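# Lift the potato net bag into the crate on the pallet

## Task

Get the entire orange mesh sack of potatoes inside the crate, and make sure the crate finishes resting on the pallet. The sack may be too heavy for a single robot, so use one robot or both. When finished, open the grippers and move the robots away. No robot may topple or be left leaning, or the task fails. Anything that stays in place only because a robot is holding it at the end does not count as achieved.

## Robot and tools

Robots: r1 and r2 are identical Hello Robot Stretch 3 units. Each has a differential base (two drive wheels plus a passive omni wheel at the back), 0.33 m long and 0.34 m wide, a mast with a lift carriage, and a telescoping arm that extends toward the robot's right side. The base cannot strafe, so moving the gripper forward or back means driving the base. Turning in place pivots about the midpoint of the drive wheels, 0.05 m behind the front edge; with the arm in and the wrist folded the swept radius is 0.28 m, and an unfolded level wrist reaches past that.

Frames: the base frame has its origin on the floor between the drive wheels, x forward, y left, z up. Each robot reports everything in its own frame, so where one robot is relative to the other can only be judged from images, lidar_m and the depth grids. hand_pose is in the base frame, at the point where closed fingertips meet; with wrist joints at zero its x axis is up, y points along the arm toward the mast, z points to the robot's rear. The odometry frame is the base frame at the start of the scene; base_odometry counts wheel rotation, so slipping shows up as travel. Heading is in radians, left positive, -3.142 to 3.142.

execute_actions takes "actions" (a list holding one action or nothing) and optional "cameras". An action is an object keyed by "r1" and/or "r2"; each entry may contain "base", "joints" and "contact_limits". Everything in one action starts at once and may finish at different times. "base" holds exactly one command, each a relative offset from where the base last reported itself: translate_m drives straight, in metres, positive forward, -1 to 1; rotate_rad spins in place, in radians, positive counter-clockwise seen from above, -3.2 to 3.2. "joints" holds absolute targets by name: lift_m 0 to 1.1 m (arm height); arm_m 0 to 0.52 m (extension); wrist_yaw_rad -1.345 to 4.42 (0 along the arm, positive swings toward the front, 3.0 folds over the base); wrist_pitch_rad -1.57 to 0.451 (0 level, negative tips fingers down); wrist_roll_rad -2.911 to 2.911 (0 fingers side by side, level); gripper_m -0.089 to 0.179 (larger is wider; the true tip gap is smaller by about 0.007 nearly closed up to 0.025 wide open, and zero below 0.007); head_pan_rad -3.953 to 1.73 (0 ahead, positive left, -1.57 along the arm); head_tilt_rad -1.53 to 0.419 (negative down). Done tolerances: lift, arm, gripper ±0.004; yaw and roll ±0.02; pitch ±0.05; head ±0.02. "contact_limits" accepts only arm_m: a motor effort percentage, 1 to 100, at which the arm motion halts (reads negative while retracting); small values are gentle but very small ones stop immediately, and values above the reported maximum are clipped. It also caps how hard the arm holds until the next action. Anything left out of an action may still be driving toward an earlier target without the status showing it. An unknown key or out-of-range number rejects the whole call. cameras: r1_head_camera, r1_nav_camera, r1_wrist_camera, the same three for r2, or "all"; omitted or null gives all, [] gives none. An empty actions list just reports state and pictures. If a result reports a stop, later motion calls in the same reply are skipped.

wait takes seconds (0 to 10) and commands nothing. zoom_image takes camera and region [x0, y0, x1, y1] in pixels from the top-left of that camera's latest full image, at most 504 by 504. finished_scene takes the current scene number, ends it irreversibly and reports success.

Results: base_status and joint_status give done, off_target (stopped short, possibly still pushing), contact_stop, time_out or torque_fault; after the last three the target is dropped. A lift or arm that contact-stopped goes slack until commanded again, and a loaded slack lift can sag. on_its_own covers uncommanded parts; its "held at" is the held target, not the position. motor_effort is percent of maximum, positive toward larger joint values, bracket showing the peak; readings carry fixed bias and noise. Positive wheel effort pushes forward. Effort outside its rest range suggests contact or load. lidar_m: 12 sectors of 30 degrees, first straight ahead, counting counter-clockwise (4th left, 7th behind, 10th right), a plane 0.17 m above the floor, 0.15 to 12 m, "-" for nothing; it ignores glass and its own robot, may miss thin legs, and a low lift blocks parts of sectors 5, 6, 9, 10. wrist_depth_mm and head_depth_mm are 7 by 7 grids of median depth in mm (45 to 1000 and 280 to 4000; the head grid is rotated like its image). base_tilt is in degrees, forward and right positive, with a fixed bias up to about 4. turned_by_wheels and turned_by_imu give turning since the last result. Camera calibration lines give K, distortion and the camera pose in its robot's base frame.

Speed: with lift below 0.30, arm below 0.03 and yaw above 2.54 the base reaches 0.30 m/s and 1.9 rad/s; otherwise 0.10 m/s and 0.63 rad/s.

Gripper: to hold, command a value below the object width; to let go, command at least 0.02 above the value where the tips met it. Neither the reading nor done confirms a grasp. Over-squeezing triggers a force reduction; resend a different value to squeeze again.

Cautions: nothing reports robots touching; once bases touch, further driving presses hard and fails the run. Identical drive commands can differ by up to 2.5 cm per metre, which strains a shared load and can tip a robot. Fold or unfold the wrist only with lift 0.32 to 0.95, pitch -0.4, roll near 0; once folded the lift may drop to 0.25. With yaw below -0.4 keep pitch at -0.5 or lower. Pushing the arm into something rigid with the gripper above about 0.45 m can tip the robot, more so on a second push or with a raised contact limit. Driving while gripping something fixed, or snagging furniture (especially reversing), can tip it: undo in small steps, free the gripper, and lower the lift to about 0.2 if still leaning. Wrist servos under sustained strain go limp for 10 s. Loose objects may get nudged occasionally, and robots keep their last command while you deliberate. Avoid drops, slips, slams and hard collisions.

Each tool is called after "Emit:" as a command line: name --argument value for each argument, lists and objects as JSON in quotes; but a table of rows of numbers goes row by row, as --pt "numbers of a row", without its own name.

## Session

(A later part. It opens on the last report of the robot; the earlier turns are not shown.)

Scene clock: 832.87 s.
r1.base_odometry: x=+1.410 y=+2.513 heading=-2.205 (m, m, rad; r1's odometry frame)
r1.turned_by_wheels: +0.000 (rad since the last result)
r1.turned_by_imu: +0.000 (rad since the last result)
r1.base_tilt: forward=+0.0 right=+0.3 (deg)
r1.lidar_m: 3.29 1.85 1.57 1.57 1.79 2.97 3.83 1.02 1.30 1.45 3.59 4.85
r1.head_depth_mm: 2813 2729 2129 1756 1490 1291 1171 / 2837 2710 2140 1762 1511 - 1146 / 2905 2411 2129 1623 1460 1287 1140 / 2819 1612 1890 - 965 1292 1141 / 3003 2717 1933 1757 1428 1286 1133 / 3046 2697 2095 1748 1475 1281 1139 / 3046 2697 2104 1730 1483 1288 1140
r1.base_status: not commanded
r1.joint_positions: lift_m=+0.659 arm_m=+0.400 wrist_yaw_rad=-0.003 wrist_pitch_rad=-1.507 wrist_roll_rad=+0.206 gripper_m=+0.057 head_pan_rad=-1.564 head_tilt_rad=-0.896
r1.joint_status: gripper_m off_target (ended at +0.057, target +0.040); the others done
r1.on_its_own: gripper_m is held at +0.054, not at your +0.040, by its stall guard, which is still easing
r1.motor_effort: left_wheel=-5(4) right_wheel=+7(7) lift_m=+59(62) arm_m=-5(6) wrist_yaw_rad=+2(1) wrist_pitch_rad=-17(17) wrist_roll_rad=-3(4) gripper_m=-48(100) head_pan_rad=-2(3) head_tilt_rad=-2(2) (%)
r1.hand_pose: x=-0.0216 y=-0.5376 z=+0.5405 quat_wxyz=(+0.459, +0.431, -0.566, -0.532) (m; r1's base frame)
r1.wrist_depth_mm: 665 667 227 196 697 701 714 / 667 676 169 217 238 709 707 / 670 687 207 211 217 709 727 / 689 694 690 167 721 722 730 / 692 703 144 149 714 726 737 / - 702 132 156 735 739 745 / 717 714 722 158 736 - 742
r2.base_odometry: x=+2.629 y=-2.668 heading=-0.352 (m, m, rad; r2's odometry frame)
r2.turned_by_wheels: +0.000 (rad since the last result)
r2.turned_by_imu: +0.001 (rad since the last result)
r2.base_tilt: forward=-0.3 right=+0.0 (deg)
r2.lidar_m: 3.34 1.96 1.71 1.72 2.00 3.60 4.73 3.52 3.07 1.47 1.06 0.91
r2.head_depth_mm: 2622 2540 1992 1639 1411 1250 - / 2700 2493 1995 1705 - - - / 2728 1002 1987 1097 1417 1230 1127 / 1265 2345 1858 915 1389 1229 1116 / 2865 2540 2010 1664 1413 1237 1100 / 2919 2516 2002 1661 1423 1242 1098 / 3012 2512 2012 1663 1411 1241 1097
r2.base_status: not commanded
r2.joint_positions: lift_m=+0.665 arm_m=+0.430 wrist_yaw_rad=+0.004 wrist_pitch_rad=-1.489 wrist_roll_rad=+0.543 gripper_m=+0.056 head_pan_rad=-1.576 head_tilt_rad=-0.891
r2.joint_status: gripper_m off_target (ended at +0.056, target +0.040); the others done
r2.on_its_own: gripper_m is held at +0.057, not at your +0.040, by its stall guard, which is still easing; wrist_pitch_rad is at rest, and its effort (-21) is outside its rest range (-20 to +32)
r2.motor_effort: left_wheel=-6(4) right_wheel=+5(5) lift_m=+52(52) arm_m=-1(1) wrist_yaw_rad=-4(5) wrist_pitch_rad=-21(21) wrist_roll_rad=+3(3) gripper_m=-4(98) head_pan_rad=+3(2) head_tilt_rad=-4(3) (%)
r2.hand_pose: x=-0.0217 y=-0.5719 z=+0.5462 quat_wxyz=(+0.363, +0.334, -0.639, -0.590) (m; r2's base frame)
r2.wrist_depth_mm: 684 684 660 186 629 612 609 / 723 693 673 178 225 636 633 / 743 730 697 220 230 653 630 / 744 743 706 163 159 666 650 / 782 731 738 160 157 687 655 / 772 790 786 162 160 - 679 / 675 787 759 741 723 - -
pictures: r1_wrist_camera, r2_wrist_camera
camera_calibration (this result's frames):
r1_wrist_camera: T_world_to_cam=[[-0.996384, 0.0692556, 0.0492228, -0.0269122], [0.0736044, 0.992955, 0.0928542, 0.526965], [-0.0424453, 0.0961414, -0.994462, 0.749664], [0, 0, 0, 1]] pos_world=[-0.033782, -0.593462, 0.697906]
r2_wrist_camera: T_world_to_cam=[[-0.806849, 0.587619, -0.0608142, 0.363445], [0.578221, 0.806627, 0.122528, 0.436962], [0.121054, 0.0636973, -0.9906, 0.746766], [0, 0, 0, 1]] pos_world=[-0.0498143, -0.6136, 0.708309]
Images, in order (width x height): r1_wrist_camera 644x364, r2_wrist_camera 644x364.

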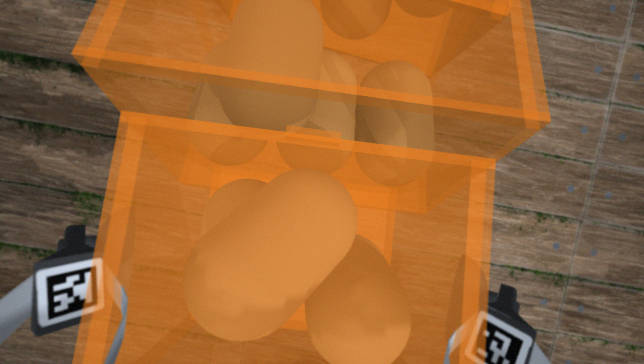

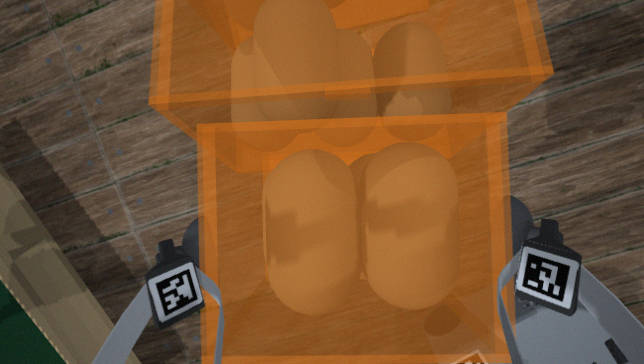

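Emit:
execute_actions --actions '[{"r1":{"base":{"translate_m":-0.45},"joints":{"gripper_m":0.045}},"r2":{"base":{"translate_m":0.45},"joints":{"gripper_m":0.045}}}]' --cameras '[]'

Emit:
execute_actions --actions '[{"r1":{"base":{"translate_m":-0.46},"joints":{"gripper_m":0.035,"arm_m":0.47}},"r2":{"base":{"translate_m":0.46},"joints":{"gripper_m":0.035,"arm_m":0.38}}}]' --cameras '["r1_wrist_camera","r2_wrist_camera","r2_head_camera"]'

Scene clock: 844.10 s.
r1.base_odometry: x=+1.677 y=+2.876 heading=-2.205 (m, m, rad; r1's odometry frame)
r1.turned_by_wheels: +0.000 (rad since the last result)
r1.turned_by_imu: +0.003 (rad since the last result)
r1.base_tilt: forward=+0.1 right=+0.3 (deg)
r1.lidar_m: 3.52 1.97 1.67 1.67 1.90 3.19 3.40 0.64 0.70 1.47 3.49 5.27
r1.head_depth_mm: 2711 2697 2141 1462 1301 1235 1161 / 2734 2755 2132 1669 1479 - 1145 / 2827 2509 2111 1620 1454 1287 1147 / 2734 1681 1940 - 1005 1295 1138 / 2869 2678 1933 1751 1412 1284 1137 / 2909 2674 2124 1743 1467 1286 1139 / 2983 2715 2118 1734 1481 1290 1140
r1.base_status: done
r1.joint_positions: lift_m=+0.659 arm_m=+0.400 wrist_yaw_rad=-0.003 wrist_pitch_rad=-1.480 wrist_roll_rad=+0.206 gripper_m=+0.074 head_pan_rad=-1.564 head_tilt_rad=-0.896
r1.joint_status: gripper_m off_target (ended at +0.074, target +0.045)
r1.on_its_own: gripper_m is held at +0.072, not at your +0.045, by its stall guard, which is still easing; wrist_pitch_rad is at rest, and its effort (-24) is outside its rest range (-20 to +32)
r1.motor_effort: left_wheel=-4(9) right_wheel=+7(8) lift_m=+59(58) arm_m=-5(5) wrist_yaw_rad=+3(2) wrist_pitch_rad=-24(25) wrist_roll_rad=-4(4) gripper_m=-40(100) head_pan_rad=-3(3) head_tilt_rad=-1(1) (%)
r1.hand_pose: x=-0.0216 y=-0.5445 z=+0.5404 quat_wxyz=(+0.465, +0.424, -0.573, -0.524) (m; r1's base frame)
r1.wrist_depth_mm: 670 688 226 195 702 697 521 / 678 688 168 216 234 706 528 / 678 698 209 211 216 712 537 / 687 691 693 165 715 724 546 / 689 694 143 149 717 720 550 / - 700 133 156 719 723 601 / 701 705 715 159 729 - 607
r2.base_odometry: x=+3.052 y=-2.823 heading=-0.352 (m, m, rad; r2's odometry frame)
r2.turned_by_wheels: +0.000 (rad since the last result)
r2.turned_by_imu: -0.001 (rad since the last result)
r2.base_tilt: forward=-0.3 right=+0.0 (deg)
r2.lidar_m: 3.11 1.82 1.59 1.59 1.86 3.31 5.15 3.65 3.20 1.15 0.60 0.74
r2.head_depth_mm: 2722 2500 1992 1651 1413 1252 - / 2806 2508 1991 1689 - - - / 2817 1003 2087 1125 1418 1235 1130 / 1314 2317 1850 918 1387 1231 1116 / 2939 2516 1941 1662 1409 1237 1096 / 2991 2499 2009 1498 1320 1193 1099 / 3026 2536 1986 1493 1280 1136 1098
r2.base_status: done
r2.joint_positions: lift_m=+0.665 arm_m=+0.430 wrist_yaw_rad=+0.004 wrist_pitch_rad=-1.467 wrist_roll_rad=+0.543 gripper_m=+0.074 head_pan_rad=-1.576 head_tilt_rad=-0.891
r2.joint_status: gripper_m off_target (ended at +0.074, target +0.045)
r2.on_its_own: gripper_m is held at +0.072, not at your +0.045, by its stall guard, which is still easing; wrist_pitch_rad is at rest, and its effort (-27) is outside its rest range (-20 to +32)
r2.motor_effort: left_wheel=-5(5) right_wheel=+4(10) lift_m=+52(52) arm_m=-2(2) wrist_yaw_rad=-5(5) wrist_pitch_rad=-27(27) wrist_roll_rad=+3(3) gripper_m=-32(98) head_pan_rad=+4(2) head_tilt_rad=-4(4) (%)
r2.hand_pose: x=-0.0216 y=-0.5776 z=+0.5462 quat_wxyz=(+0.367, +0.330, -0.646, -0.583) (m; r2's base frame)
r2.wrist_depth_mm: 582 705 661 190 634 625 603 / 513 698 238 181 223 629 613 / 469 603 695 225 233 644 623 / 640 534 694 165 159 646 643 / 651 492 721 163 159 674 656 / 656 636 616 166 164 712 661 / 647 617 635 744 733 - -
pictures: none
No camera images: the call's "cameras" was empty. Leave "cameras" out to get every camera's image.

Scene clock: 849.70 s.
r1.base_odometry: x=+1.949 y=+3.246 heading=-2.205 (m, m, rad; r1's odometry frame)
r1.turned_by_wheels: +0.000 (rad since the last result)
r1.turned_by_imu: -0.008 (rad since the last result)
r1.base_tilt: forward=+0.2 right=+0.3 (deg)
r1.lidar_m: 3.80 2.10 1.78 1.77 2.02 2.97 2.96 3.37 0.43 0.41 3.35 5.53
r1.head_depth_mm: 2648 2778 2114 1640 1257 1123 1056 / 2693 2738 2137 1471 1340 - 1067 / 2705 2608 2100 1483 1308 1193 1110 / 2618 1590 1890 1023 1281 1141 1048 / 2737 2687 1927 1754 1454 1286 1139 / 2856 2697 2124 1748 1477 1284 1140 / 2871 2692 2109 1732 1473 1286 1139
r1.base_status: done
r1.joint_positions: lift_m=+0.659 arm_m=+0.470 wrist_yaw_rad=+0.000 wrist_pitch_rad=-1.480 wrist_roll_rad=+0.198 gripper_m=+0.068 head_pan_rad=-1.564 head_tilt_rad=-0.896
r1.joint_status: gripper_m off_target (ended at +0.068, target +0.035); the others done
r1.on_its_own: gripper_m is held at +0.067, not at your +0.035, by its stall guard, which is still easing; wrist_pitch_rad is at rest, and its effort (-25) is outside its rest range (-20 to +32)
r1.motor_effort: left_wheel=+1(28) right_wheel=-4(15) lift_m=+56(58) arm_m=-2(4) wrist_yaw_rad=-1(2) wrist_pitch_rad=-25(25) wrist_roll_rad=+1(4) gripper_m=-19(100) head_pan_rad=-2(2) head_tilt_rad=-1(1) (%)
r1.hand_pose: x=-0.0216 y=-0.6141 z=+0.5405 quat_wxyz=(+0.468, +0.428, -0.571, -0.522) (m; r1's base frame)
r1.wrist_depth_mm: 675 674 187 239 565 573 439 / 681 680 168 217 235 574 445 / 682 689 207 211 216 586 450 / 682 692 692 166 580 585 462 / 695 704 144 150 589 585 468 / - 693 133 156 576 593 478 / 708 698 715 158 420 - 440
r2.base_odometry: x=+3.484 y=-2.981 heading=-0.352 (m, m, rad; r2's odometry frame)
r2.turned_by_wheels: +0.000 (rad since the last result)
r2.turned_by_imu: -0.001 (rad since the last result)
r2.base_tilt: forward=-0.3 right=+0.0 (deg)
r2.lidar_m: 2.85 1.68 1.46 1.46 1.71 3.02 5.65 3.83 0.54 0.52 0.54 3.20
r2.head_depth_mm: 2832 2490 1980 1657 1414 1255 - / 2855 2471 1983 1690 1438 - - / 2960 1009 2047 1015 1271 1166 1126 / 1343 2252 1848 959 1093 1166 1116 / 2998 2522 1955 1489 1277 1175 1094 / 3112 2515 1994 1510 1279 1172 1100 / 3082 2557 2016 1581 1332 1167 1101
r2.base_status: done
r2.joint_positions: lift_m=+0.665 arm_m=+0.381 wrist_yaw_rad=+0.005 wrist_pitch_rad=-1.469 wrist_roll_rad=+0.536 gripper_m=+0.066 head_pan_rad=-1.576 head_tilt_rad=-0.891
r2.joint_status: gripper_m off_target (ended at +0.066, target +0.035); the others done
r2.on_its_own: gripper_m is held at +0.064, not at your +0.035, by its stall guard, which is still easing; wrist_pitch_rad is at rest, and its effort (-27) is outside its rest range (-20 to +32)
r2.motor_effort: left_wheel=-2(3) right_wheel=+3(10) lift_m=+52(52) arm_m=-8(11) wrist_yaw_rad=-6(6) wrist_pitch_rad=-27(28) wrist_roll_rad=+5(6) gripper_m=-37(98) head_pan_rad=+4(4) head_tilt_rad=-4(4) (%)
r2.hand_pose: x=-0.0216 y=-0.5277 z=+0.5462 quat_wxyz=(+0.369, +0.333, -0.644, -0.582) (m; r2's base frame)
r2.wrist_depth_mm: 487 560 559 194 625 633 601 / 466 571 235 184 226 642 618 / 627 515 577 223 233 656 629 / 649 499 604 165 161 655 638 / 647 621 567 163 160 694 654 / 671 645 619 166 165 - 665 / 682 653 708 741 719 - -
pictures: r1_wrist_camera, r2_head_camera (sideways: a quarter turn clockwise sets it upright), r2_wrist_camera
camera_calibration (this result's frames):
r1_wrist_camera: T_world_to_cam=[[-0.997096, 0.0589646, 0.0481985, -0.0274068], [0.0620968, 0.995865, 0.0663019, 0.618913], [-0.0440898, 0.0691024, -0.996635, 0.7415], [0, 0, 0, 1]] pos_world=[-0.0330671, -0.665978, 0.69929]
r2_head_camera: T_world_to_cam=[[0.0674238, 0.77441, -0.629081, 0.83546], [0.997459, -0.0668525, 0.0246093, -0.0389129], [-0.022998, -0.629142, -0.77695, 0.971302], [0, 0, 0, 1]] pos_world=[0.0048221, -0.0385039, 1.28118]
r2_wrist_camera: T_world_to_cam=[[-0.811302, 0.580145, -0.0722498, 0.339681], [0.572147, 0.813295, 0.105825, 0.413781], [0.120154, 0.0445187, -0.991757, 0.734435], [0, 0, 0, 1]] pos_world=[-0.0494047, -0.566287, 0.709134]
Images, in order (width x height): r1_wrist_camera 644x364, r2_head_camera 896x504, r2_wrist_camera 644x364.

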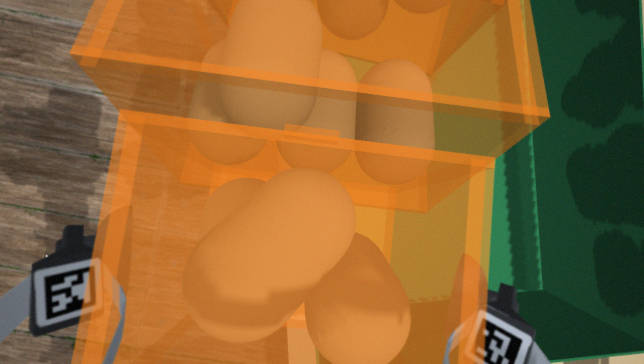

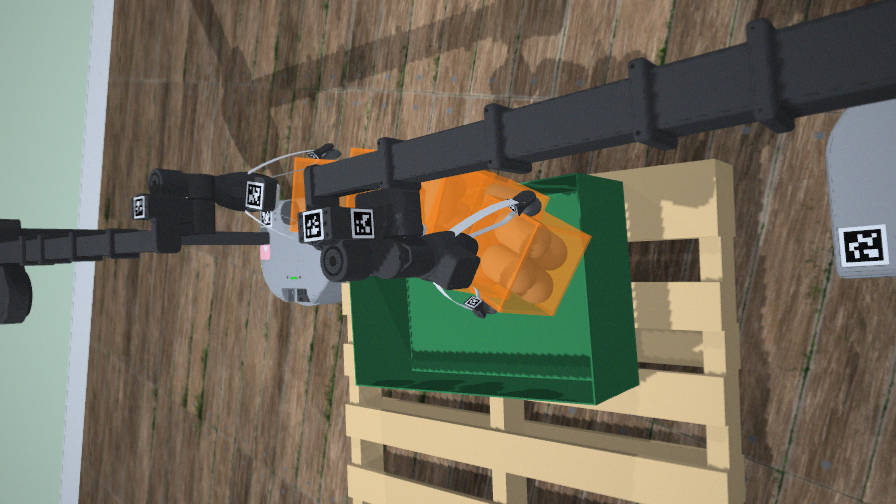

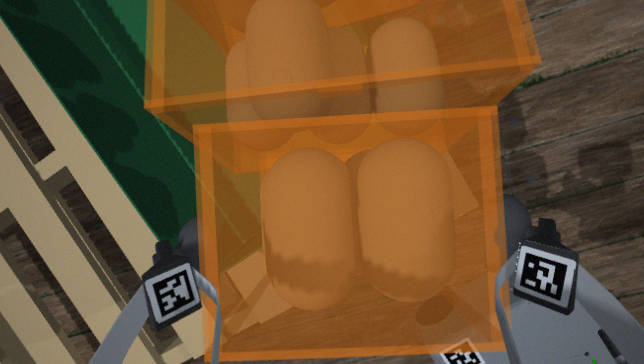

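Emit:
execute_actions --actions '[{"r1":{"base":{"translate_m":-0.22},"joints":{"gripper_m":0.045,"arm_m":0.51}},"r2":{"base":{"translate_m":0.08},"joints":{"gripper_m":0.045,"arm_m":0.36}}}]' --cameras '["r1_wrist_camera","r2_wrist_camera","r2_head_camera"]'

Scene clock: 860.73 s.
r1.base_odometry: x=+2.080 y=+3.424 heading=-2.204 (m, m, rad; r1's odometry frame)
r1.turned_by_wheels: +0.001 (rad since the last result)
r1.turned_by_imu: +0.018 (rad since the last result)
r1.base_tilt: forward=+0.1 right=+0.4 (deg)
r1.lidar_m: 3.72 2.13 1.82 1.82 2.09 2.76 2.75 3.12 0.44 0.42 0.43 5.59
r1.head_depth_mm: 2550 2720 2139 1658 1399 1239 1056 / 2619 2735 2135 1661 1364 - 1033 / 2646 2707 2198 1458 1312 1120 1093 / 2738 2583 - 1116 1307 1185 1047 / 1445 1020 1782 1315 1307 1182 1088 / 2737 2702 2045 1706 1388 1146 1045 / 2836 2689 2115 1735 1482 1286 1140
r1.base_status: done
r1.joint_positions: lift_m=+0.659 arm_m=+0.510 wrist_yaw_rad=+0.065 wrist_pitch_rad=-1.508 wrist_roll_rad=+0.145 gripper_m=+0.061 head_pan_rad=-1.564 head_tilt_rad=-0.896
r1.joint_status: gripper_m off_target (ended at +0.061, target +0.045); the others done
r1.on_its_own: wrist_yaw_rad is held at +0.044, not at your +0.000, by its stall guard, which is not easing now; gripper_m is held at +0.059, not at your +0.045, by its stall guard, which is still easing; wrist_yaw_rad is at rest, and its effort (-22) is outside its rest range (-12 to +12)
r1.motor_effort: left_wheel=+6(15) right_wheel=-14(20) lift_m=+57(56) arm_m=+0(5) wrist_yaw_rad=-22(29) wrist_pitch_rad=-17(24) wrist_roll_rad=+27(28) gripper_m=-48(100) head_pan_rad=-2(2) head_tilt_rad=-2(2) (%)
r1.hand_pose: x=-0.0222 y=-0.6469 z=+0.5406 quat_wxyz=(+0.493, +0.466, -0.536, -0.502) (m; r1's base frame)
r1.wrist_depth_mm: 661 451 189 261 555 581 580 / 670 457 175 235 480 579 592 / 671 427 175 220 231 583 595 / 682 465 226 223 512 588 602 / 689 471 147 156 568 598 606 / - 444 134 157 496 602 613 / 714 454 141 154 405 751 618
r2.base_odometry: x=+3.559 y=-3.009 heading=-0.351 (m, m, rad; r2's odometry frame)
r2.turned_by_wheels: +0.001 (rad since the last result)
r2.turned_by_imu: +0.003 (rad since the last result)
r2.base_tilt: forward=-0.2 right=+0.0 (deg)
r2.lidar_m: 2.81 1.65 1.44 1.44 1.68 2.98 5.70 3.84 0.54 0.52 0.54 3.13
r2.head_depth_mm: 2868 2500 1983 1647 1408 1260 - / 2924 2509 1970 1660 1442 - - / 2965 2504 2085 1422 1205 1159 1131 / 2933 2425 1745 1006 887 1174 1111 / 1284 911 1787 1451 1182 1175 1100 / 3118 2521 2002 1582 1341 1171 1094 / 3101 2542 2018 1577 1339 1171 1098
r2.base_status: done
r2.joint_positions: lift_m=+0.665 arm_m=+0.361 wrist_yaw_rad=+0.065 wrist_pitch_rad=-1.493 wrist_roll_rad=+0.488 gripper_m=+0.063 head_pan_rad=-1.576 head_tilt_rad=-0.891
r2.joint_status: gripper_m off_target (ended at +0.063, target +0.045); the others done
r2.on_its_own: wrist_yaw_rad is held at +0.045, not at your +0.000, by its stall guard, which is not easing now; gripper_m is held at +0.061, not at your +0.045, by its stall guard, which is still easing; wrist_yaw_rad is at rest, and its effort (-23) is outside its rest range (-12 to +12)
r2.motor_effort: left_wheel=+15(17) right_wheel=-13(15) lift_m=+52(52) arm_m=-7(10) wrist_yaw_rad=-23(32) wrist_pitch_rad=-20(27) wrist_roll_rad=+23(26) gripper_m=-39(98) head_pan_rad=+3(3) head_tilt_rad=-4(4) (%)
r2.hand_pose: x=-0.0219 y=-0.5015 z=+0.5462 quat_wxyz=(+0.397, +0.370, -0.617, -0.570) (m; r2's base frame)
r2.wrist_depth_mm: 575 435 243 535 509 602 615 / 623 510 201 239 475 616 629 / 608 609 238 234 471 630 621 / 633 603 450 174 168 655 659 / 664 632 624 166 162 679 683 / 671 647 653 164 162 - 677 / 681 814 770 742 740 - -
pictures: r1_wrist_camera, r2_head_camera (sideways: a quarter turn clockwise sets it upright), r2_wrist_camera
camera_calibration (this result's frames):
r1_wrist_camera: T_world_to_cam=[[-0.996792, -0.0598942, 0.0530835, -0.105529], [-0.0547252, 0.994068, 0.0939883, 0.632819], [-0.058398, 0.0907818, -0.994157, 0.756232], [0, 0, 0, 1]] pos_world=[-0.0263969, -0.704038, 0.697938]
r2_head_camera: T_world_to_cam=[[0.0674238, 0.77441, -0.629081, 0.83546], [0.997459, -0.0668525, 0.0246093, -0.0389129], [-0.022998, -0.629142, -0.77695, 0.971302], [0, 0, 0, 1]] pos_world=[0.0048221, -0.0385039, 1.28118]
r2_wrist_camera: T_world_to_cam=[[-0.869555, 0.490746, -0.0551583, 0.268819], [0.481824, 0.86758, 0.123088, 0.408448], [0.108259, 0.0804551, -0.990862, 0.750609], [0, 0, 0, 1]] pos_world=[-0.0443073, -0.546673, 0.708302]
Images, in order (width x height): r1_wrist_camera 644x364, r2_head_camera 896x504, r2_wrist_camera 644x364.

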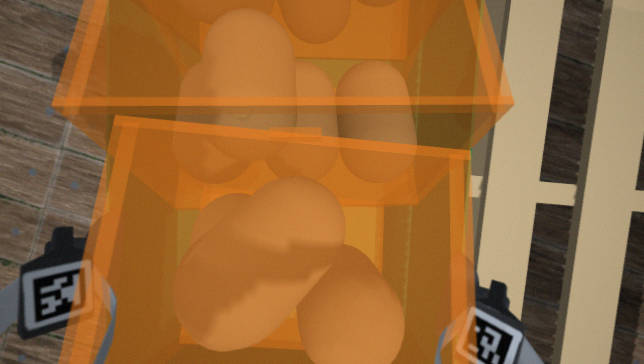

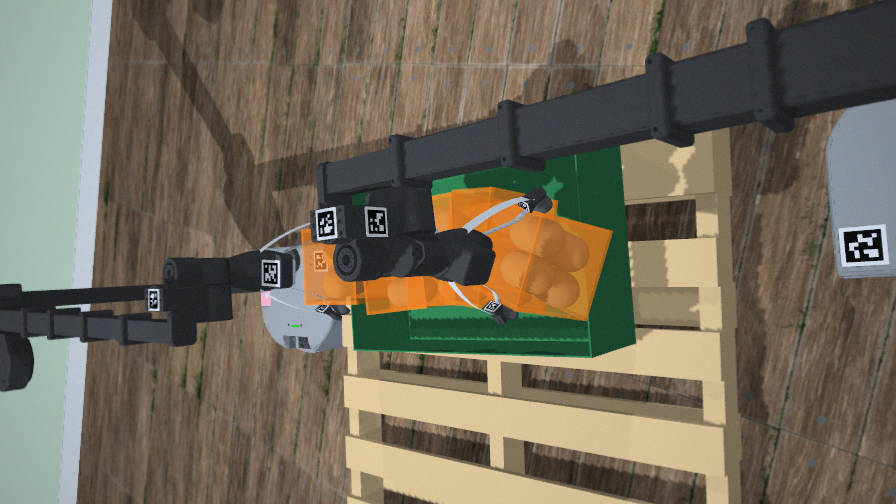

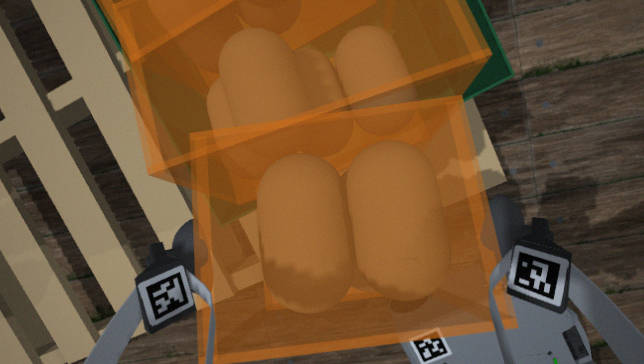

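Emit:
execute_actions --actions '[{"r1":{"joints":{"gripper_m":0.035,"arm_m":0.35,"wrist_yaw_rad":0.04}},"r2":{"joints":{"gripper_m":0.035,"arm_m":0.52,"wrist_yaw_rad":0.04}}}]' --cameras '["r1_wrist_camera","r2_wrist_camera","r1_head_camera"]'

Scene clock: 870.00 s.
r1.base_odometry: x=+2.080 y=+3.424 heading=-2.204 (m, m, rad; r1's odometry frame)
r1.turned_by_wheels: +0.000 (rad since the last result)
r1.turned_by_imu: +0.001 (rad since the last result)
r1.base_tilt: forward=+0.1 right=+0.6 (deg)
r1.lidar_m: 3.71 2.14 1.82 1.82 2.08 2.75 2.75 3.13 0.44 0.42 0.43 5.60
r1.head_depth_mm: 2606 2703 2135 1668 1396 1246 1059 / 2624 2726 2116 1681 1371 - 1026 / 2679 2715 2136 - 1289 1123 1091 / 2715 2710 2057 - 862 1186 1049 / 1558 898 1794 1402 1255 1183 1090 / 2725 2742 2059 1699 1399 1147 1042 / 2853 2691 2141 1751 1475 1286 1138
r1.base_status: not commanded
r1.joint_positions: lift_m=+0.659 arm_m=+0.351 wrist_yaw_rad=+0.099 wrist_pitch_rad=-1.507 wrist_roll_rad=+0.155 gripper_m=+0.045 head_pan_rad=-1.564 head_tilt_rad=-0.896
r1.joint_status: wrist_yaw_rad off_target (ended at +0.099, target +0.040); gripper_m off_target (ended at +0.045, target +0.035); the others done
r1.on_its_own: wrist_yaw_rad is held at +0.082, not at your +0.040, by its stall guard, which is not easing now; gripper_m is held at +0.045, not at your +0.035, by its stall guard, which is still easing; wrist_yaw_rad is at rest, and its effort (-18) is outside its rest range (-12 to +12)
r1.motor_effort: left_wheel=+6(6) right_wheel=-11(13) lift_m=+57(57) arm_m=-9(8) wrist_yaw_rad=-18(27) wrist_pitch_rad=-17(18) wrist_roll_rad=+22(25) gripper_m=-20(100) head_pan_rad=-2(2) head_tilt_rad=-1(1) (%)
r1.hand_pose: x=-0.0224 y=-0.4880 z=+0.5406 quat_wxyz=(+0.499, +0.472, -0.531, -0.496) (m; r1's base frame)
r1.wrist_depth_mm: 663 463 221 256 565 574 588 / 675 475 178 240 504 575 597 / 679 450 176 222 232 582 595 / 689 498 229 221 479 591 600 / 692 430 148 155 506 599 611 / - 583 134 157 592 733 612 / 713 590 139 154 379 751 618
r2.base_odometry: x=+3.559 y=-3.009 heading=-0.351 (m, m, rad; r2's odometry frame)
r2.turned_by_wheels: +0.000 (rad since the last result)
r2.turned_by_imu: +0.002 (rad since the last result)
r2.base_tilt: forward=-0.3 right=+0.0 (deg)
r2.lidar_m: 2.81 1.65 1.44 1.44 1.68 2.98 5.71 3.86 0.54 0.52 0.54 3.14
r2.head_depth_mm: 2869 2490 1979 1654 1412 1256 - / 2933 2506 1998 1663 - - - / 2977 2523 2000 1450 1276 1156 1132 / 2964 2404 - 1042 1273 1168 1115 / 1242 2355 1751 1414 1205 1169 1103 / 3107 2521 2022 1585 1350 1172 1094 / 3143 2519 2018 1585 1329 1175 1099
r2.base_status: not commanded
r2.joint_positions: lift_m=+0.665 arm_m=+0.520 wrist_yaw_rad=+0.061 wrist_pitch_rad=-1.495 wrist_roll_rad=+0.501 gripper_m=+0.046 head_pan_rad=-1.576 head_tilt_rad=-0.891
r2.joint_status: wrist_yaw_rad off_target (ended at +0.061, target +0.040); gripper_m off_target (ended at +0.046, target +0.035); the others done
r2.on_its_own: gripper_m is held at +0.044, not at your +0.035, by its stall guard, which is still easing; wrist_yaw_rad is at rest, and its effort (-24) is outside its rest range (-12 to +12)
r2.motor_effort: left_wheel=+12(13) right_wheel=-11(11) lift_m=+52(52) arm_m=+0(4) wrist_yaw_rad=-24(26) wrist_pitch_rad=-19(19) wrist_roll_rad=+18(19) gripper_m=-46(98) head_pan_rad=+3(3) head_tilt_rad=-4(4) (%)
r2.hand_pose: x=-0.0219 y=-0.6604 z=+0.5462 quat_wxyz=(+0.392, +0.365, -0.620, -0.573) (m; r2's base frame)
r2.wrist_depth_mm: 578 439 244 526 499 628 616 / 604 498 199 239 469 442 631 / 604 577 240 234 254 456 637 / 629 607 449 172 168 468 639 / 650 637 458 165 161 564 677 / 671 647 614 165 600 701 681 / 683 661 659 646 739 - 706
pictures: r1_head_camera (sideways: a quarter turn clockwise sets it upright), r1_wrist_camera, r2_wrist_camera
camera_calibration (this result's frames):
r1_head_camera: T_world_to_cam=[[0.0422783, 0.730916, -0.681156, 0.905106], [0.998205, -0.0598532, -0.00226858, -0.000908803], [-0.0424275, -0.679837, -0.732135, 0.910863], [0, 0, 0, 1]] pos_world=[0.00128643, -0.0423729, 1.28339]
r1_wrist_camera: T_world_to_cam=[[-0.995142, -0.0833171, 0.0524375, -0.107293], [-0.0782268, 0.992625, 0.092603, 0.474384], [-0.0597662, 0.0880512, -0.994321, 0.740509], [0, 0, 0, 1]] pos_world=[-0.0254043, -0.545028, 0.698001]
r2_wrist_camera: T_world_to_cam=[[-0.86068, 0.506181, -0.054875, 0.357033], [0.496996, 0.858652, 0.125344, 0.539541], [0.110565, 0.0806085, -0.990595, 0.763412], [0, 0, 0, 1]] pos_world=[-0.0452655, -0.705539, 0.708196]
Images, in order (width x height): r1_head_camera 896x504, r1_wrist_camera 644x364, r2_wrist_camera 644x364.

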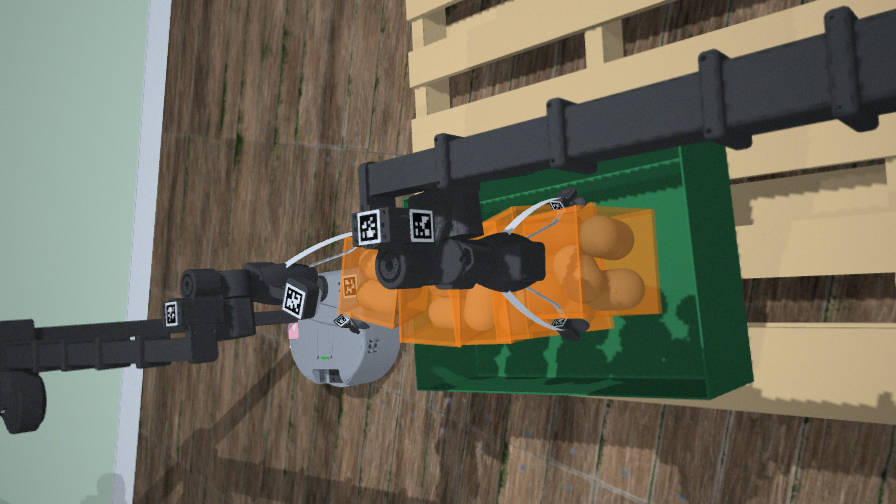

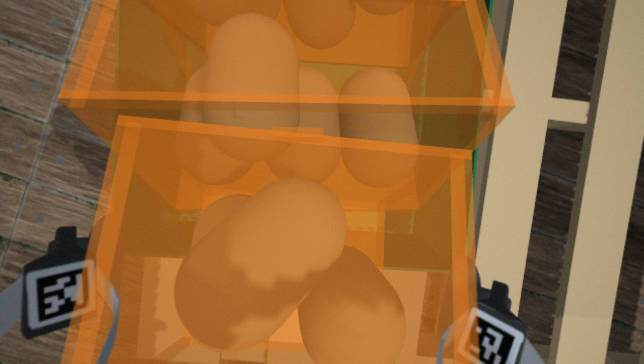

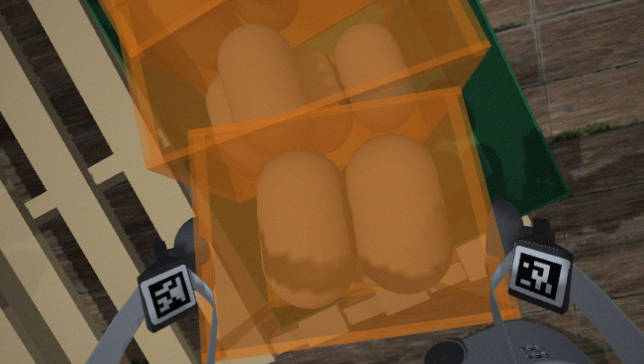

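Emit:
execute_actions --actions '[{"r1":{"base":{"translate_m":0.06},"joints":{"gripper_m":0.045}},"r2":{"base":{"translate_m":-0.05},"joints":{"gripper_m":0.045}}}]' --cameras '[]'

Emit:
execute_actions --actions '[{"r1":{"joints":{"gripper_m":0.035,"lift_m":0.48,"arm_m":0.37}},"r2":{"joints":{"gripper_m":0.035,"lift_m":0.486}}}]' --cameras '["r1_wrist_camera","r2_wrist_camera","r1_head_camera"]'

Scene clock: 876.93 s.
r1.base_odometry: x=+2.044 y=+3.375 heading=-2.204 (m, m, rad; r1's odometry frame)
r1.turned_by_wheels: +0.000 (rad since the last result)
r1.turned_by_imu: +0.001 (rad since the last result)
r1.base_tilt: forward=+0.0 right=+0.6 (deg)
r1.lidar_m: 3.72 2.13 1.81 1.81 2.07 2.82 2.81 3.22 0.44 0.42 0.43 5.61
r1.head_depth_mm: 2606 2691 2140 1659 1369 1193 1060 / 2641 2704 2126 1616 1384 - 1101 / 2659 2698 2152 - 1313 1113 1062 / 2721 2715 2061 - 865 1175 1097 / 1467 902 1809 1414 1204 1106 1027 / 2800 2698 2131 1734 1479 1261 1126 / 2825 2711 2126 1743 1477 1285 1142
r1.base_status: done
r1.joint_positions: lift_m=+0.659 arm_m=+0.351 wrist_yaw_rad=+0.099 wrist_pitch_rad=-1.508 wrist_roll_rad=+0.162 gripper_m=+0.055 head_pan_rad=-1.564 head_tilt_rad=-0.896
r1.joint_status: gripper_m off_target (ended at +0.055, target +0.045)
r1.on_its_own: wrist_yaw_rad is held at +0.082, not at your +0.040, by its stall guard, which is not easing now; gripper_m is held at +0.054, not at your +0.045, by its stall guard, which is still easing; wrist_yaw_rad is at rest, and its effort (-17) is outside its rest range (-12 to +12)
r1.motor_effort: left_wheel=+5(12) right_wheel=-7(11) lift_m=+57(57) arm_m=-9(10) wrist_yaw_rad=-17(18) wrist_pitch_rad=-17(17) wrist_roll_rad=+18(21) gripper_m=-17(100) head_pan_rad=-2(2) head_tilt_rad=-1(1) (%)
r1.hand_pose: x=-0.0224 y=-0.4877 z=+0.5406 quat_wxyz=(+0.497, +0.470, -0.532, -0.498) (m; r1's base frame)
r1.wrist_depth_mm: 658 668 222 259 564 480 591 / 670 686 178 240 564 470 583 / 674 682 177 223 232 489 599 / 689 687 229 222 578 487 607 / 697 696 148 155 572 478 612 / - 712 134 157 603 594 618 / 713 721 139 155 608 616 626
r2.base_odometry: x=+3.512 y=-2.992 heading=-0.351 (m, m, rad; r2's odometry frame)
r2.turned_by_wheels: +0.000 (rad since the last result)
r2.turned_by_imu: +0.004 (rad since the last result)
r2.base_tilt: forward=-0.5 right=+0.0 (deg)
r2.lidar_m: 2.83 1.66 1.45 1.45 1.70 3.02 5.64 3.84 0.54 0.52 0.54 3.19
r2.head_depth_mm: 2828 2505 2004 1643 1415 1256 - / 2899 2525 1985 1679 - - - / 2932 2500 1983 1417 1198 1156 1128 / 2977 1845 - 1045 1282 1172 1104 / 1275 2450 1760 1452 1278 1174 1099 / 3122 2508 1996 1564 1331 1175 1101 / 3097 2531 2003 1580 1337 1166 1100
r2.base_status: done
r2.joint_positions: lift_m=+0.665 arm_m=+0.520 wrist_yaw_rad=+0.057 wrist_pitch_rad=-1.497 wrist_roll_rad=+0.512 gripper_m=+0.055 head_pan_rad=-1.576 head_tilt_rad=-0.891
r2.joint_status: gripper_m off_target (ended at +0.055, target +0.045)
r2.on_its_own: gripper_m is held at +0.053, not at your +0.045, by its stall guard, which is still easing; wrist_yaw_rad is at rest, and its effort (-19) is outside its rest range (-12 to +12)
r2.motor_effort: left_wheel=+9(12) right_wheel=-7(15) lift_m=+52(51) arm_m=+0(0) wrist_yaw_rad=-19(22) wrist_pitch_rad=-19(19) wrist_roll_rad=+15(17) gripper_m=-42(98) head_pan_rad=+3(3) head_tilt_rad=-4(4) (%)
r2.hand_pose: x=-0.0219 y=-0.6599 z=+0.5462 quat_wxyz=(+0.387, +0.361, -0.622, -0.577) (m; r2's base frame)
r2.wrist_depth_mm: 458 545 240 534 428 622 598 / 590 498 204 239 242 623 616 / 623 494 239 235 254 632 644 / 627 606 521 174 168 493 661 / 657 641 511 165 163 584 665 / 666 660 482 166 575 708 681 / 684 721 649 628 726 707 690
pictures: none
No camera images: the call's "cameras" was empty. Leave "cameras" out to get every camera's image.

Scene clock: 879.53 s.
r1.base_odometry: x=+2.044 y=+3.375 heading=-2.204 (m, m, rad; r1's odometry frame)
r1.turned_by_wheels: +0.000 (rad since the last result)
r1.turned_by_imu: +0.000 (rad since the last result)
r1.base_tilt: forward=+0.1 right=+0.5 (deg)
r1.lidar_m: 3.72 2.13 1.81 1.81 2.07 2.82 2.81 3.21 0.43 0.41 0.42 5.66
r1.head_depth_mm: 2572 2700 2144 1662 1372 1209 1107 / 2639 2717 2107 1632 1339 1119 1056 / 2659 2759 2122 1498 1306 1123 1029 / 2713 2720 2069 1260 1083 1096 1104 / 2607 1822 1732 1448 1239 1082 1029 / 2680 2716 2114 1756 1480 1261 1120 / 2891 2729 2101 1728 1479 1286 1139
r1.base_status: not commanded
r1.joint_positions: lift_m=+0.480 arm_m=+0.370 wrist_yaw_rad=+0.103 wrist_pitch_rad=-1.444 wrist_roll_rad=+0.149 gripper_m=+0.052 head_pan_rad=-1.564 head_tilt_rad=-0.896
r1.joint_status: gripper_m off_target (ended at +0.052, target +0.035); the others done
r1.on_its_own: wrist_yaw_rad is held at +0.082, not at your +0.040, by its stall guard, which is not easing now; gripper_m is held at +0.050, not at your +0.035, by its stall guard, which is still easing; wrist_yaw_rad is at rest, and its effort (-22) is outside its rest range (-12 to +12); wrist_pitch_rad is at rest, and its effort (-35) is outside its rest range (-20 to +32)
r1.motor_effort: left_wheel=+8(7) right_wheel=-9(9) lift_m=+21(50) arm_m=-6(7) wrist_yaw_rad=-22(22) wrist_pitch_rad=-35(40) wrist_roll_rad=+24(25) gripper_m=-36(100) head_pan_rad=-2(2) head_tilt_rad=-1(1) (%)
r1.hand_pose: x=-0.0208 y=-0.5238 z=+0.3620 quat_wxyz=(+0.515, +0.460, -0.545, -0.475) (m; r1's base frame)
r1.wrist_depth_mm: 361 278 236 263 402 403 303 / 363 284 252 276 400 402 299 / 364 290 201 263 402 404 294 / 225 296 192 239 402 408 291 / 229 325 150 175 402 401 287 / - 336 144 158 400 384 282 / 226 289 175 184 323 - 281
r2.base_odometry: x=+3.512 y=-2.992 heading=-0.351 (m, m, rad; r2's odometry frame)
r2.turned_by_wheels: +0.000 (rad since the last result)
r2.turned_by_imu: +0.000 (rad since the last result)
r2.base_tilt: forward=-0.3 right=+0.0 (deg)
r2.lidar_m: 2.83 1.67 1.45 1.45 1.70 3.03 5.62 3.83 0.54 0.52 0.54 3.19
r2.head_depth_mm: 2832 2490 1995 1647 1406 1226 1091 / 2880 2512 1998 1649 1417 1241 - / 2922 2500 1985 1660 1200 1155 1126 / 2981 2393 1737 1236 1190 1172 1108 / 1449 2419 1746 1491 1268 1174 1097 / 3072 2514 2001 1567 1341 1175 1097 / 3117 2540 2015 1579 1327 1170 1100
r2.base_status: not commanded
r2.joint_positions: lift_m=+0.486 arm_m=+0.520 wrist_yaw_rad=+0.051 wrist_pitch_rad=-1.504 wrist_roll_rad=+0.524 gripper_m=+0.050 head_pan_rad=-1.576 head_tilt_rad=-0.891
r2.joint_status: gripper_m off_target (ended at +0.050, target +0.035); the others done
r2.on_its_own: gripper_m is held at +0.048, not at your +0.035, by its stall guard, which is still easing; wrist_yaw_rad is at rest, and its effort (-13) is outside its rest range (-12 to +12)
r2.motor_effort: left_wheel=+7(10) right_wheel=-6(8) lift_m=+29(46) arm_m=+0(0) wrist_yaw_rad=-13(19) wrist_pitch_rad=-16(19) wrist_roll_rad=+10(15) gripper_m=-44(98) head_pan_rad=+4(5) head_tilt_rad=-4(4) (%)
r2.hand_pose: x=-0.0220 y=-0.6580 z=+0.3673 quat_wxyz=(+0.380, +0.358, -0.623, -0.582) (m; r2's base frame)
r2.wrist_depth_mm: 388 385 251 366 361 234 452 / 353 393 216 244 245 269 461 / 321 404 245 237 248 318 222 / 285 383 409 175 169 379 231 / 265 330 424 167 163 351 246 / 263 288 425 167 273 264 222 / 485 284 381 336 262 248 529
pictures: r1_head_camera (sideways: a quarter turn clockwise sets it upright), r1_wrist_camera, r2_wrist_camera
camera_calibration (this result's frames):
r1_head_camera: T_world_to_cam=[[0.0422785, 0.730916, -0.681156, 0.905106], [0.998205, -0.0598534, -0.00226858, -0.000908803], [-0.0424277, -0.679837, -0.732135, 0.910863], [0, 0, 0, 1]] pos_world=[0.00128642, -0.0423729, 1.28339]
r1_wrist_camera: T_world_to_cam=[[-0.994586, -0.0898903, 0.0521403, -0.102613], [-0.0884079, 0.99563, 0.0300779, 0.550594], [-0.0546162, 0.0253054, -0.998187, 0.534775], [0, 0, 0, 1]] pos_world=[-0.0241732, -0.570945, 0.522595]
r2_wrist_camera: T_world_to_cam=[[-0.844008, 0.533914, -0.0508501, 0.363052], [0.524012, 0.841112, 0.133948, 0.54581], [0.114288, 0.0864075, -0.989683, 0.589575], [0, 0, 0, 1]] pos_world=[-0.0469735, -0.70387, 0.528843]
Images, in order (width x height): r1_head_camera 896x504, r1_wrist_camera 644x364, r2_wrist_camera 644x364.

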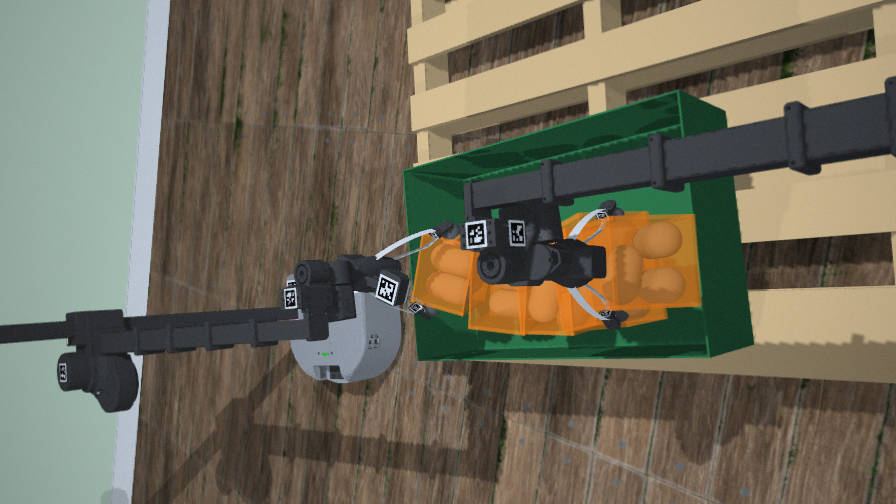

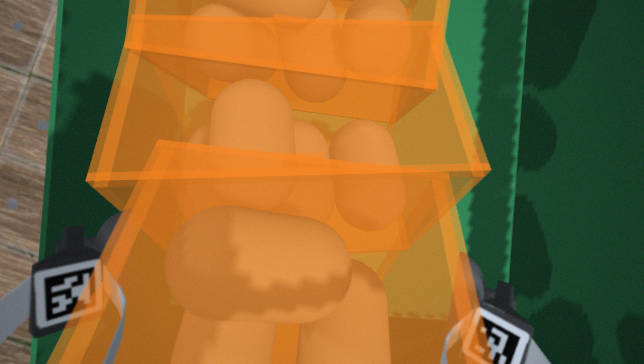

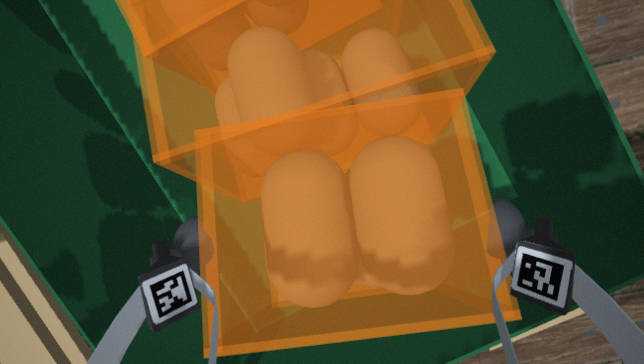

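Emit:
execute_actions --actions '[{"r1":{"joints":{"gripper_m":0.045,"lift_m":0.52,"arm_m":0.45}},"r2":{"joints":{"gripper_m":0.045}}}]' --cameras '[]'

Emit:
execute_actions --actions '[{"r1":{"joints":{"gripper_m":0.035,"lift_m":0.42}},"r2":{"joints":{"gripper_m":0.035,"lift_m":0.42}}}]' --cameras '["r1_wrist_camera","r2_wrist_camera","r1_head_camera"]'

Scene clock: 884.70 s.
r1.base_odometry: x=+2.044 y=+3.375 heading=-2.204 (m, m, rad; r1's odometry frame)
r1.turned_by_wheels: +0.000 (rad since the last result)
r1.turned_by_imu: +0.001 (rad since the last result)
r1.base_tilt: forward=+0.0 right=+0.3 (deg)
r1.lidar_m: 3.69 2.13 1.81 1.81 2.07 2.81 2.81 3.23 0.43 0.41 0.42 5.67
r1.head_depth_mm: 2605 2748 2115 1666 1379 1213 1105 / 2653 2733 2129 1631 1340 1147 - / 2706 2705 2142 1633 1301 1151 1048 / 2697 2725 2070 - 1128 1188 1104 / 2607 1802 1763 1442 1189 1099 1032 / 2687 2696 2109 1732 1475 1264 1117 / 2864 2697 2134 1738 1491 1281 1141
r1.base_status: not commanded
r1.joint_positions: lift_m=+0.519 arm_m=+0.449 wrist_yaw_rad=+0.098 wrist_pitch_rad=-1.589 wrist_roll_rad=+0.166 gripper_m=+0.053 head_pan_rad=-1.564 head_tilt_rad=-0.896
r1.joint_status: gripper_m off_target (ended at +0.053, target +0.045); the others done
r1.on_its_own: wrist_yaw_rad is held at +0.082, not at your +0.040, by its stall guard, which is not easing now; gripper_m is held at +0.054, not at your +0.045, by its stall guard, which is still easing; wrist_yaw_rad is at rest, and its effort (-17) is outside its rest range (-12 to +12)
r1.motor_effort: left_wheel=+6(7) right_wheel=-9(9) lift_m=+59(61) arm_m=+8(8) wrist_yaw_rad=-17(21) wrist_pitch_rad=+5(35) wrist_roll_rad=+16(25) gripper_m=-7(100) head_pan_rad=-2(2) head_tilt_rad=-1(2) (%)
r1.hand_pose: x=-0.0245 y=-0.5657 z=+0.4020 quat_wxyz=(+0.479, +0.487, -0.511, -0.522) (m; r1's base frame)
r1.wrist_depth_mm: 504 274 234 250 402 408 292 / 520 297 247 279 414 416 289 / 530 301 198 264 422 419 286 / 544 286 192 242 437 415 283 / 553 310 149 170 449 410 282 / - 316 145 162 452 377 292 / 582 302 179 187 350 345 303
r2.base_odometry: x=+3.512 y=-2.992 heading=-0.351 (m, m, rad; r2's odometry frame)
r2.turned_by_wheels: +0.000 (rad since the last result)
r2.turned_by_imu: +0.001 (rad since the last result)
r2.base_tilt: forward=-0.3 right=+0.0 (deg)
r2.lidar_m: 2.83 1.67 1.45 1.45 1.70 3.04 5.65 3.85 0.54 0.52 0.54 3.19
r2.head_depth_mm: 2849 2518 1987 1645 1406 1234 1089 / 2906 2516 1993 1640 1415 1240 - / 2966 2524 1997 1668 1202 1161 1132 / 2950 2456 1744 1229 1160 1169 1113 / 1409 2359 1770 1495 1283 1167 1098 / 3075 2528 2023 1537 1338 1173 1101 / 3115 2521 2027 1586 1344 1172 1101
r2.base_status: not commanded
r2.joint_positions: lift_m=+0.486 arm_m=+0.520 wrist_yaw_rad=+0.052 wrist_pitch_rad=-1.561 wrist_roll_rad=+0.514 gripper_m=+0.055 head_pan_rad=-1.576 head_tilt_rad=-0.891
r2.joint_status: gripper_m off_target (ended at +0.055, target +0.045)
r2.on_its_own: gripper_m is held at +0.053, not at your +0.045, by its stall guard, which is still easing; wrist_yaw_rad is at rest, and its effort (-14) is outside its rest range (-12 to +12)
r2.motor_effort: left_wheel=+12(12) right_wheel=-10(10) lift_m=+29(29) arm_m=+0(0) wrist_yaw_rad=-14(14) wrist_pitch_rad=+0(17) wrist_roll_rad=+14(14) gripper_m=-38(98) head_pan_rad=+3(3) head_tilt_rad=-4(4) (%)
r2.hand_pose: x=-0.0228 y=-0.6434 z=+0.3682 quat_wxyz=(+0.374, +0.370, -0.604, -0.599) (m; r2's base frame)
r2.wrist_depth_mm: 370 371 242 362 349 234 462 / 352 382 205 239 344 272 467 / 315 391 239 236 377 318 227 / 290 380 407 180 174 356 235 / 261 338 421 169 165 304 229 / 258 289 433 162 165 246 543 / 481 282 355 288 254 569 557
pictures: none
No camera images: the call's "cameras" was empty. Leave "cameras" out to get every camera's image.

Scene clock: 886.43 s.
r1.base_odometry: x=+2.044 y=+3.375 heading=-2.204 (m, m, rad; r1's odometry frame)
r1.turned_by_wheels: +0.000 (rad since the last result)
r1.turned_by_imu: +0.000 (rad since the last result)
r1.base_tilt: forward=+0.2 right=+0.2 (deg)
r1.lidar_m: 3.71 2.12 1.81 1.81 2.07 2.82 2.81 3.20 0.43 0.41 0.42 5.61
r1.head_depth_mm: 2580 2726 2152 1670 1377 1210 1109 / 2584 2747 2127 1643 1336 1123 1031 / 2673 2694 2147 1485 1307 1108 1031 / 2722 2703 2141 1395 1176 1103 1107 / 2625 1815 1759 1468 1251 1090 1029 / 2773 2611 2120 1735 1484 1267 1123 / 2862 2734 2111 1741 1481 1286 1136
r1.base_status: not commanded
r1.joint_positions: lift_m=+0.420 arm_m=+0.449 wrist_yaw_rad=+0.098 wrist_pitch_rad=-1.590 wrist_roll_rad=+0.162 gripper_m=+0.043 head_pan_rad=-1.564 head_tilt_rad=-0.896
r1.joint_status: gripper_m off_target (ended at +0.043, target +0.035); the others done
r1.on_its_own: wrist_yaw_rad is held at +0.082, not at your +0.040, by its stall guard, which is not easing now; gripper_m is held at +0.040, not at your +0.035, by its stall guard, which is still easing; wrist_yaw_rad is at rest, and its effort (-17) is outside its rest range (-12 to +12)
r1.motor_effort: left_wheel=+6(7) right_wheel=-9(9) lift_m=+28(51) arm_m=+8(8) wrist_yaw_rad=-17(17) wrist_pitch_rad=+5(6) wrist_roll_rad=+18(18) gripper_m=-56(100) head_pan_rad=-2(2) head_tilt_rad=-1(2) (%)
r1.hand_pose: x=-0.0245 y=-0.5655 z=+0.3032 quat_wxyz=(+0.480, +0.488, -0.510, -0.521) (m; r1's base frame)
r1.wrist_depth_mm: 202 254 229 250 310 312 294 / 204 296 207 315 318 321 291 / 207 280 189 250 324 328 288 / 208 285 189 239 331 337 286 / 201 311 150 173 343 344 283 / - 295 142 161 347 350 279 / 224 301 175 186 351 346 276
r2.base_odometry: x=+3.512 y=-2.992 heading=-0.351 (m, m, rad; r2's odometry frame)
r2.turned_by_wheels: +0.000 (rad since the last result)
r2.turned_by_imu: +0.001 (rad since the last result)
r2.base_tilt: forward=-0.3 right=+0.1 (deg)
r2.lidar_m: 2.82 1.66 1.45 1.46 1.70 3.02 5.67 3.84 0.54 0.52 0.54 3.19
r2.head_depth_mm: 2841 2479 2007 1653 1404 1225 1092 / 2905 2495 1994 1651 1408 1231 1110 / 2958 2516 1998 1627 1205 1157 1130 / 2940 2438 1467 1386 1153 1174 1117 / 2925 2261 1748 1497 1282 1171 1096 / 3064 2522 2007 1536 1341 1174 1092 / 3119 2538 2016 1575 1337 1172 1097
r2.base_status: not commanded
r2.joint_positions: lift_m=+0.420 arm_m=+0.520 wrist_yaw_rad=+0.052 wrist_pitch_rad=-1.561 wrist_roll_rad=+0.513 gripper_m=+0.046 head_pan_rad=-1.576 head_tilt_rad=-0.891
r2.joint_status: gripper_m off_target (ended at +0.046, target +0.035); the others done
r2.on_its_own: gripper_m is held at +0.044, not at your +0.035, by its stall guard, which is still easing; wrist_yaw_rad is at rest, and its effort (-14) is outside its rest range (-12 to +12)
r2.motor_effort: left_wheel=+15(15) right_wheel=-13(13) lift_m=+27(28) arm_m=+0(0) wrist_yaw_rad=-14(14) wrist_pitch_rad=+1(1) wrist_roll_rad=+14(14) gripper_m=-36(98) head_pan_rad=+2(3) head_tilt_rad=-4(4) (%)
r2.hand_pose: x=-0.0228 y=-0.6433 z=+0.3023 quat_wxyz=(+0.374, +0.371, -0.604, -0.598) (m; r2's base frame)
r2.wrist_depth_mm: 316 310 248 299 295 238 167 / 325 320 260 244 243 272 183 / 313 331 253 214 250 310 203 / 285 345 339 181 174 323 230 / 264 340 348 167 163 304 226 / 240 286 367 161 161 236 188 / 226 279 352 288 234 196 170
pictures: r1_head_camera (sideways: a quarter turn clockwise sets it upright), r1_wrist_camera, r2_wrist_camera
camera_calibration (this result's frames):
r1_head_camera: T_world_to_cam=[[0.0422785, 0.730916, -0.681156, 0.905106], [0.998205, -0.0598534, -0.00226858, -0.000908808], [-0.0424277, -0.679837, -0.732135, 0.910863], [0, 0, 0, 1]] pos_world=[0.00128642, -0.0423729, 1.28339]
r1_wrist_camera: T_world_to_cam=[[-0.995354, -0.0799338, 0.0536824, -0.10183], [-0.0694711, 0.982215, 0.174432, 0.542699], [-0.0666707, 0.169892, -0.983205, 0.553871], [0, 0, 0, 1]] pos_world=[-0.0267275, -0.635286, 0.455371]
r2_wrist_camera: T_world_to_cam=[[-0.850091, 0.526335, -0.0177832, 0.336253], [0.515088, 0.838009, 0.180073, 0.526456], [0.109681, 0.143919, -0.983492, 0.559006], [0, 0, 0, 1]] pos_world=[-0.0466377, -0.698608, 0.460957]
Images, in order (width x height): r1_head_camera 896x504, r1_wrist_camera 644x364, r2_wrist_camera 644x364.

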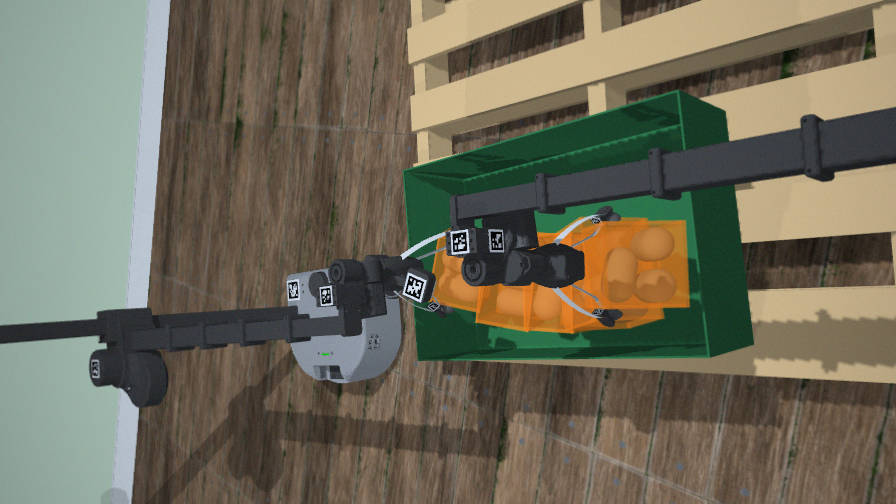

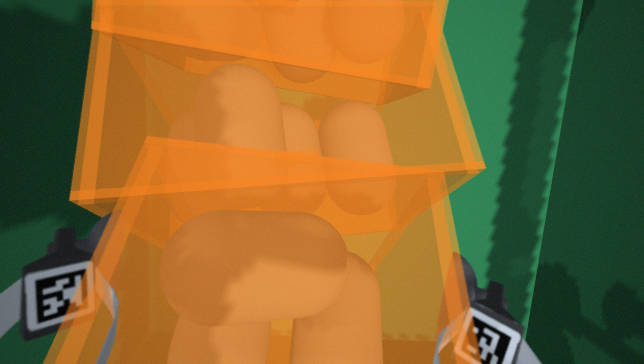

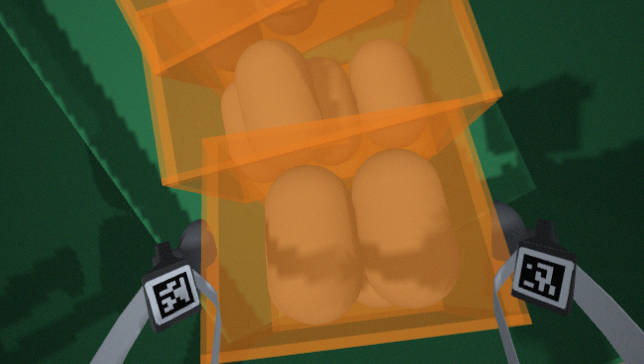

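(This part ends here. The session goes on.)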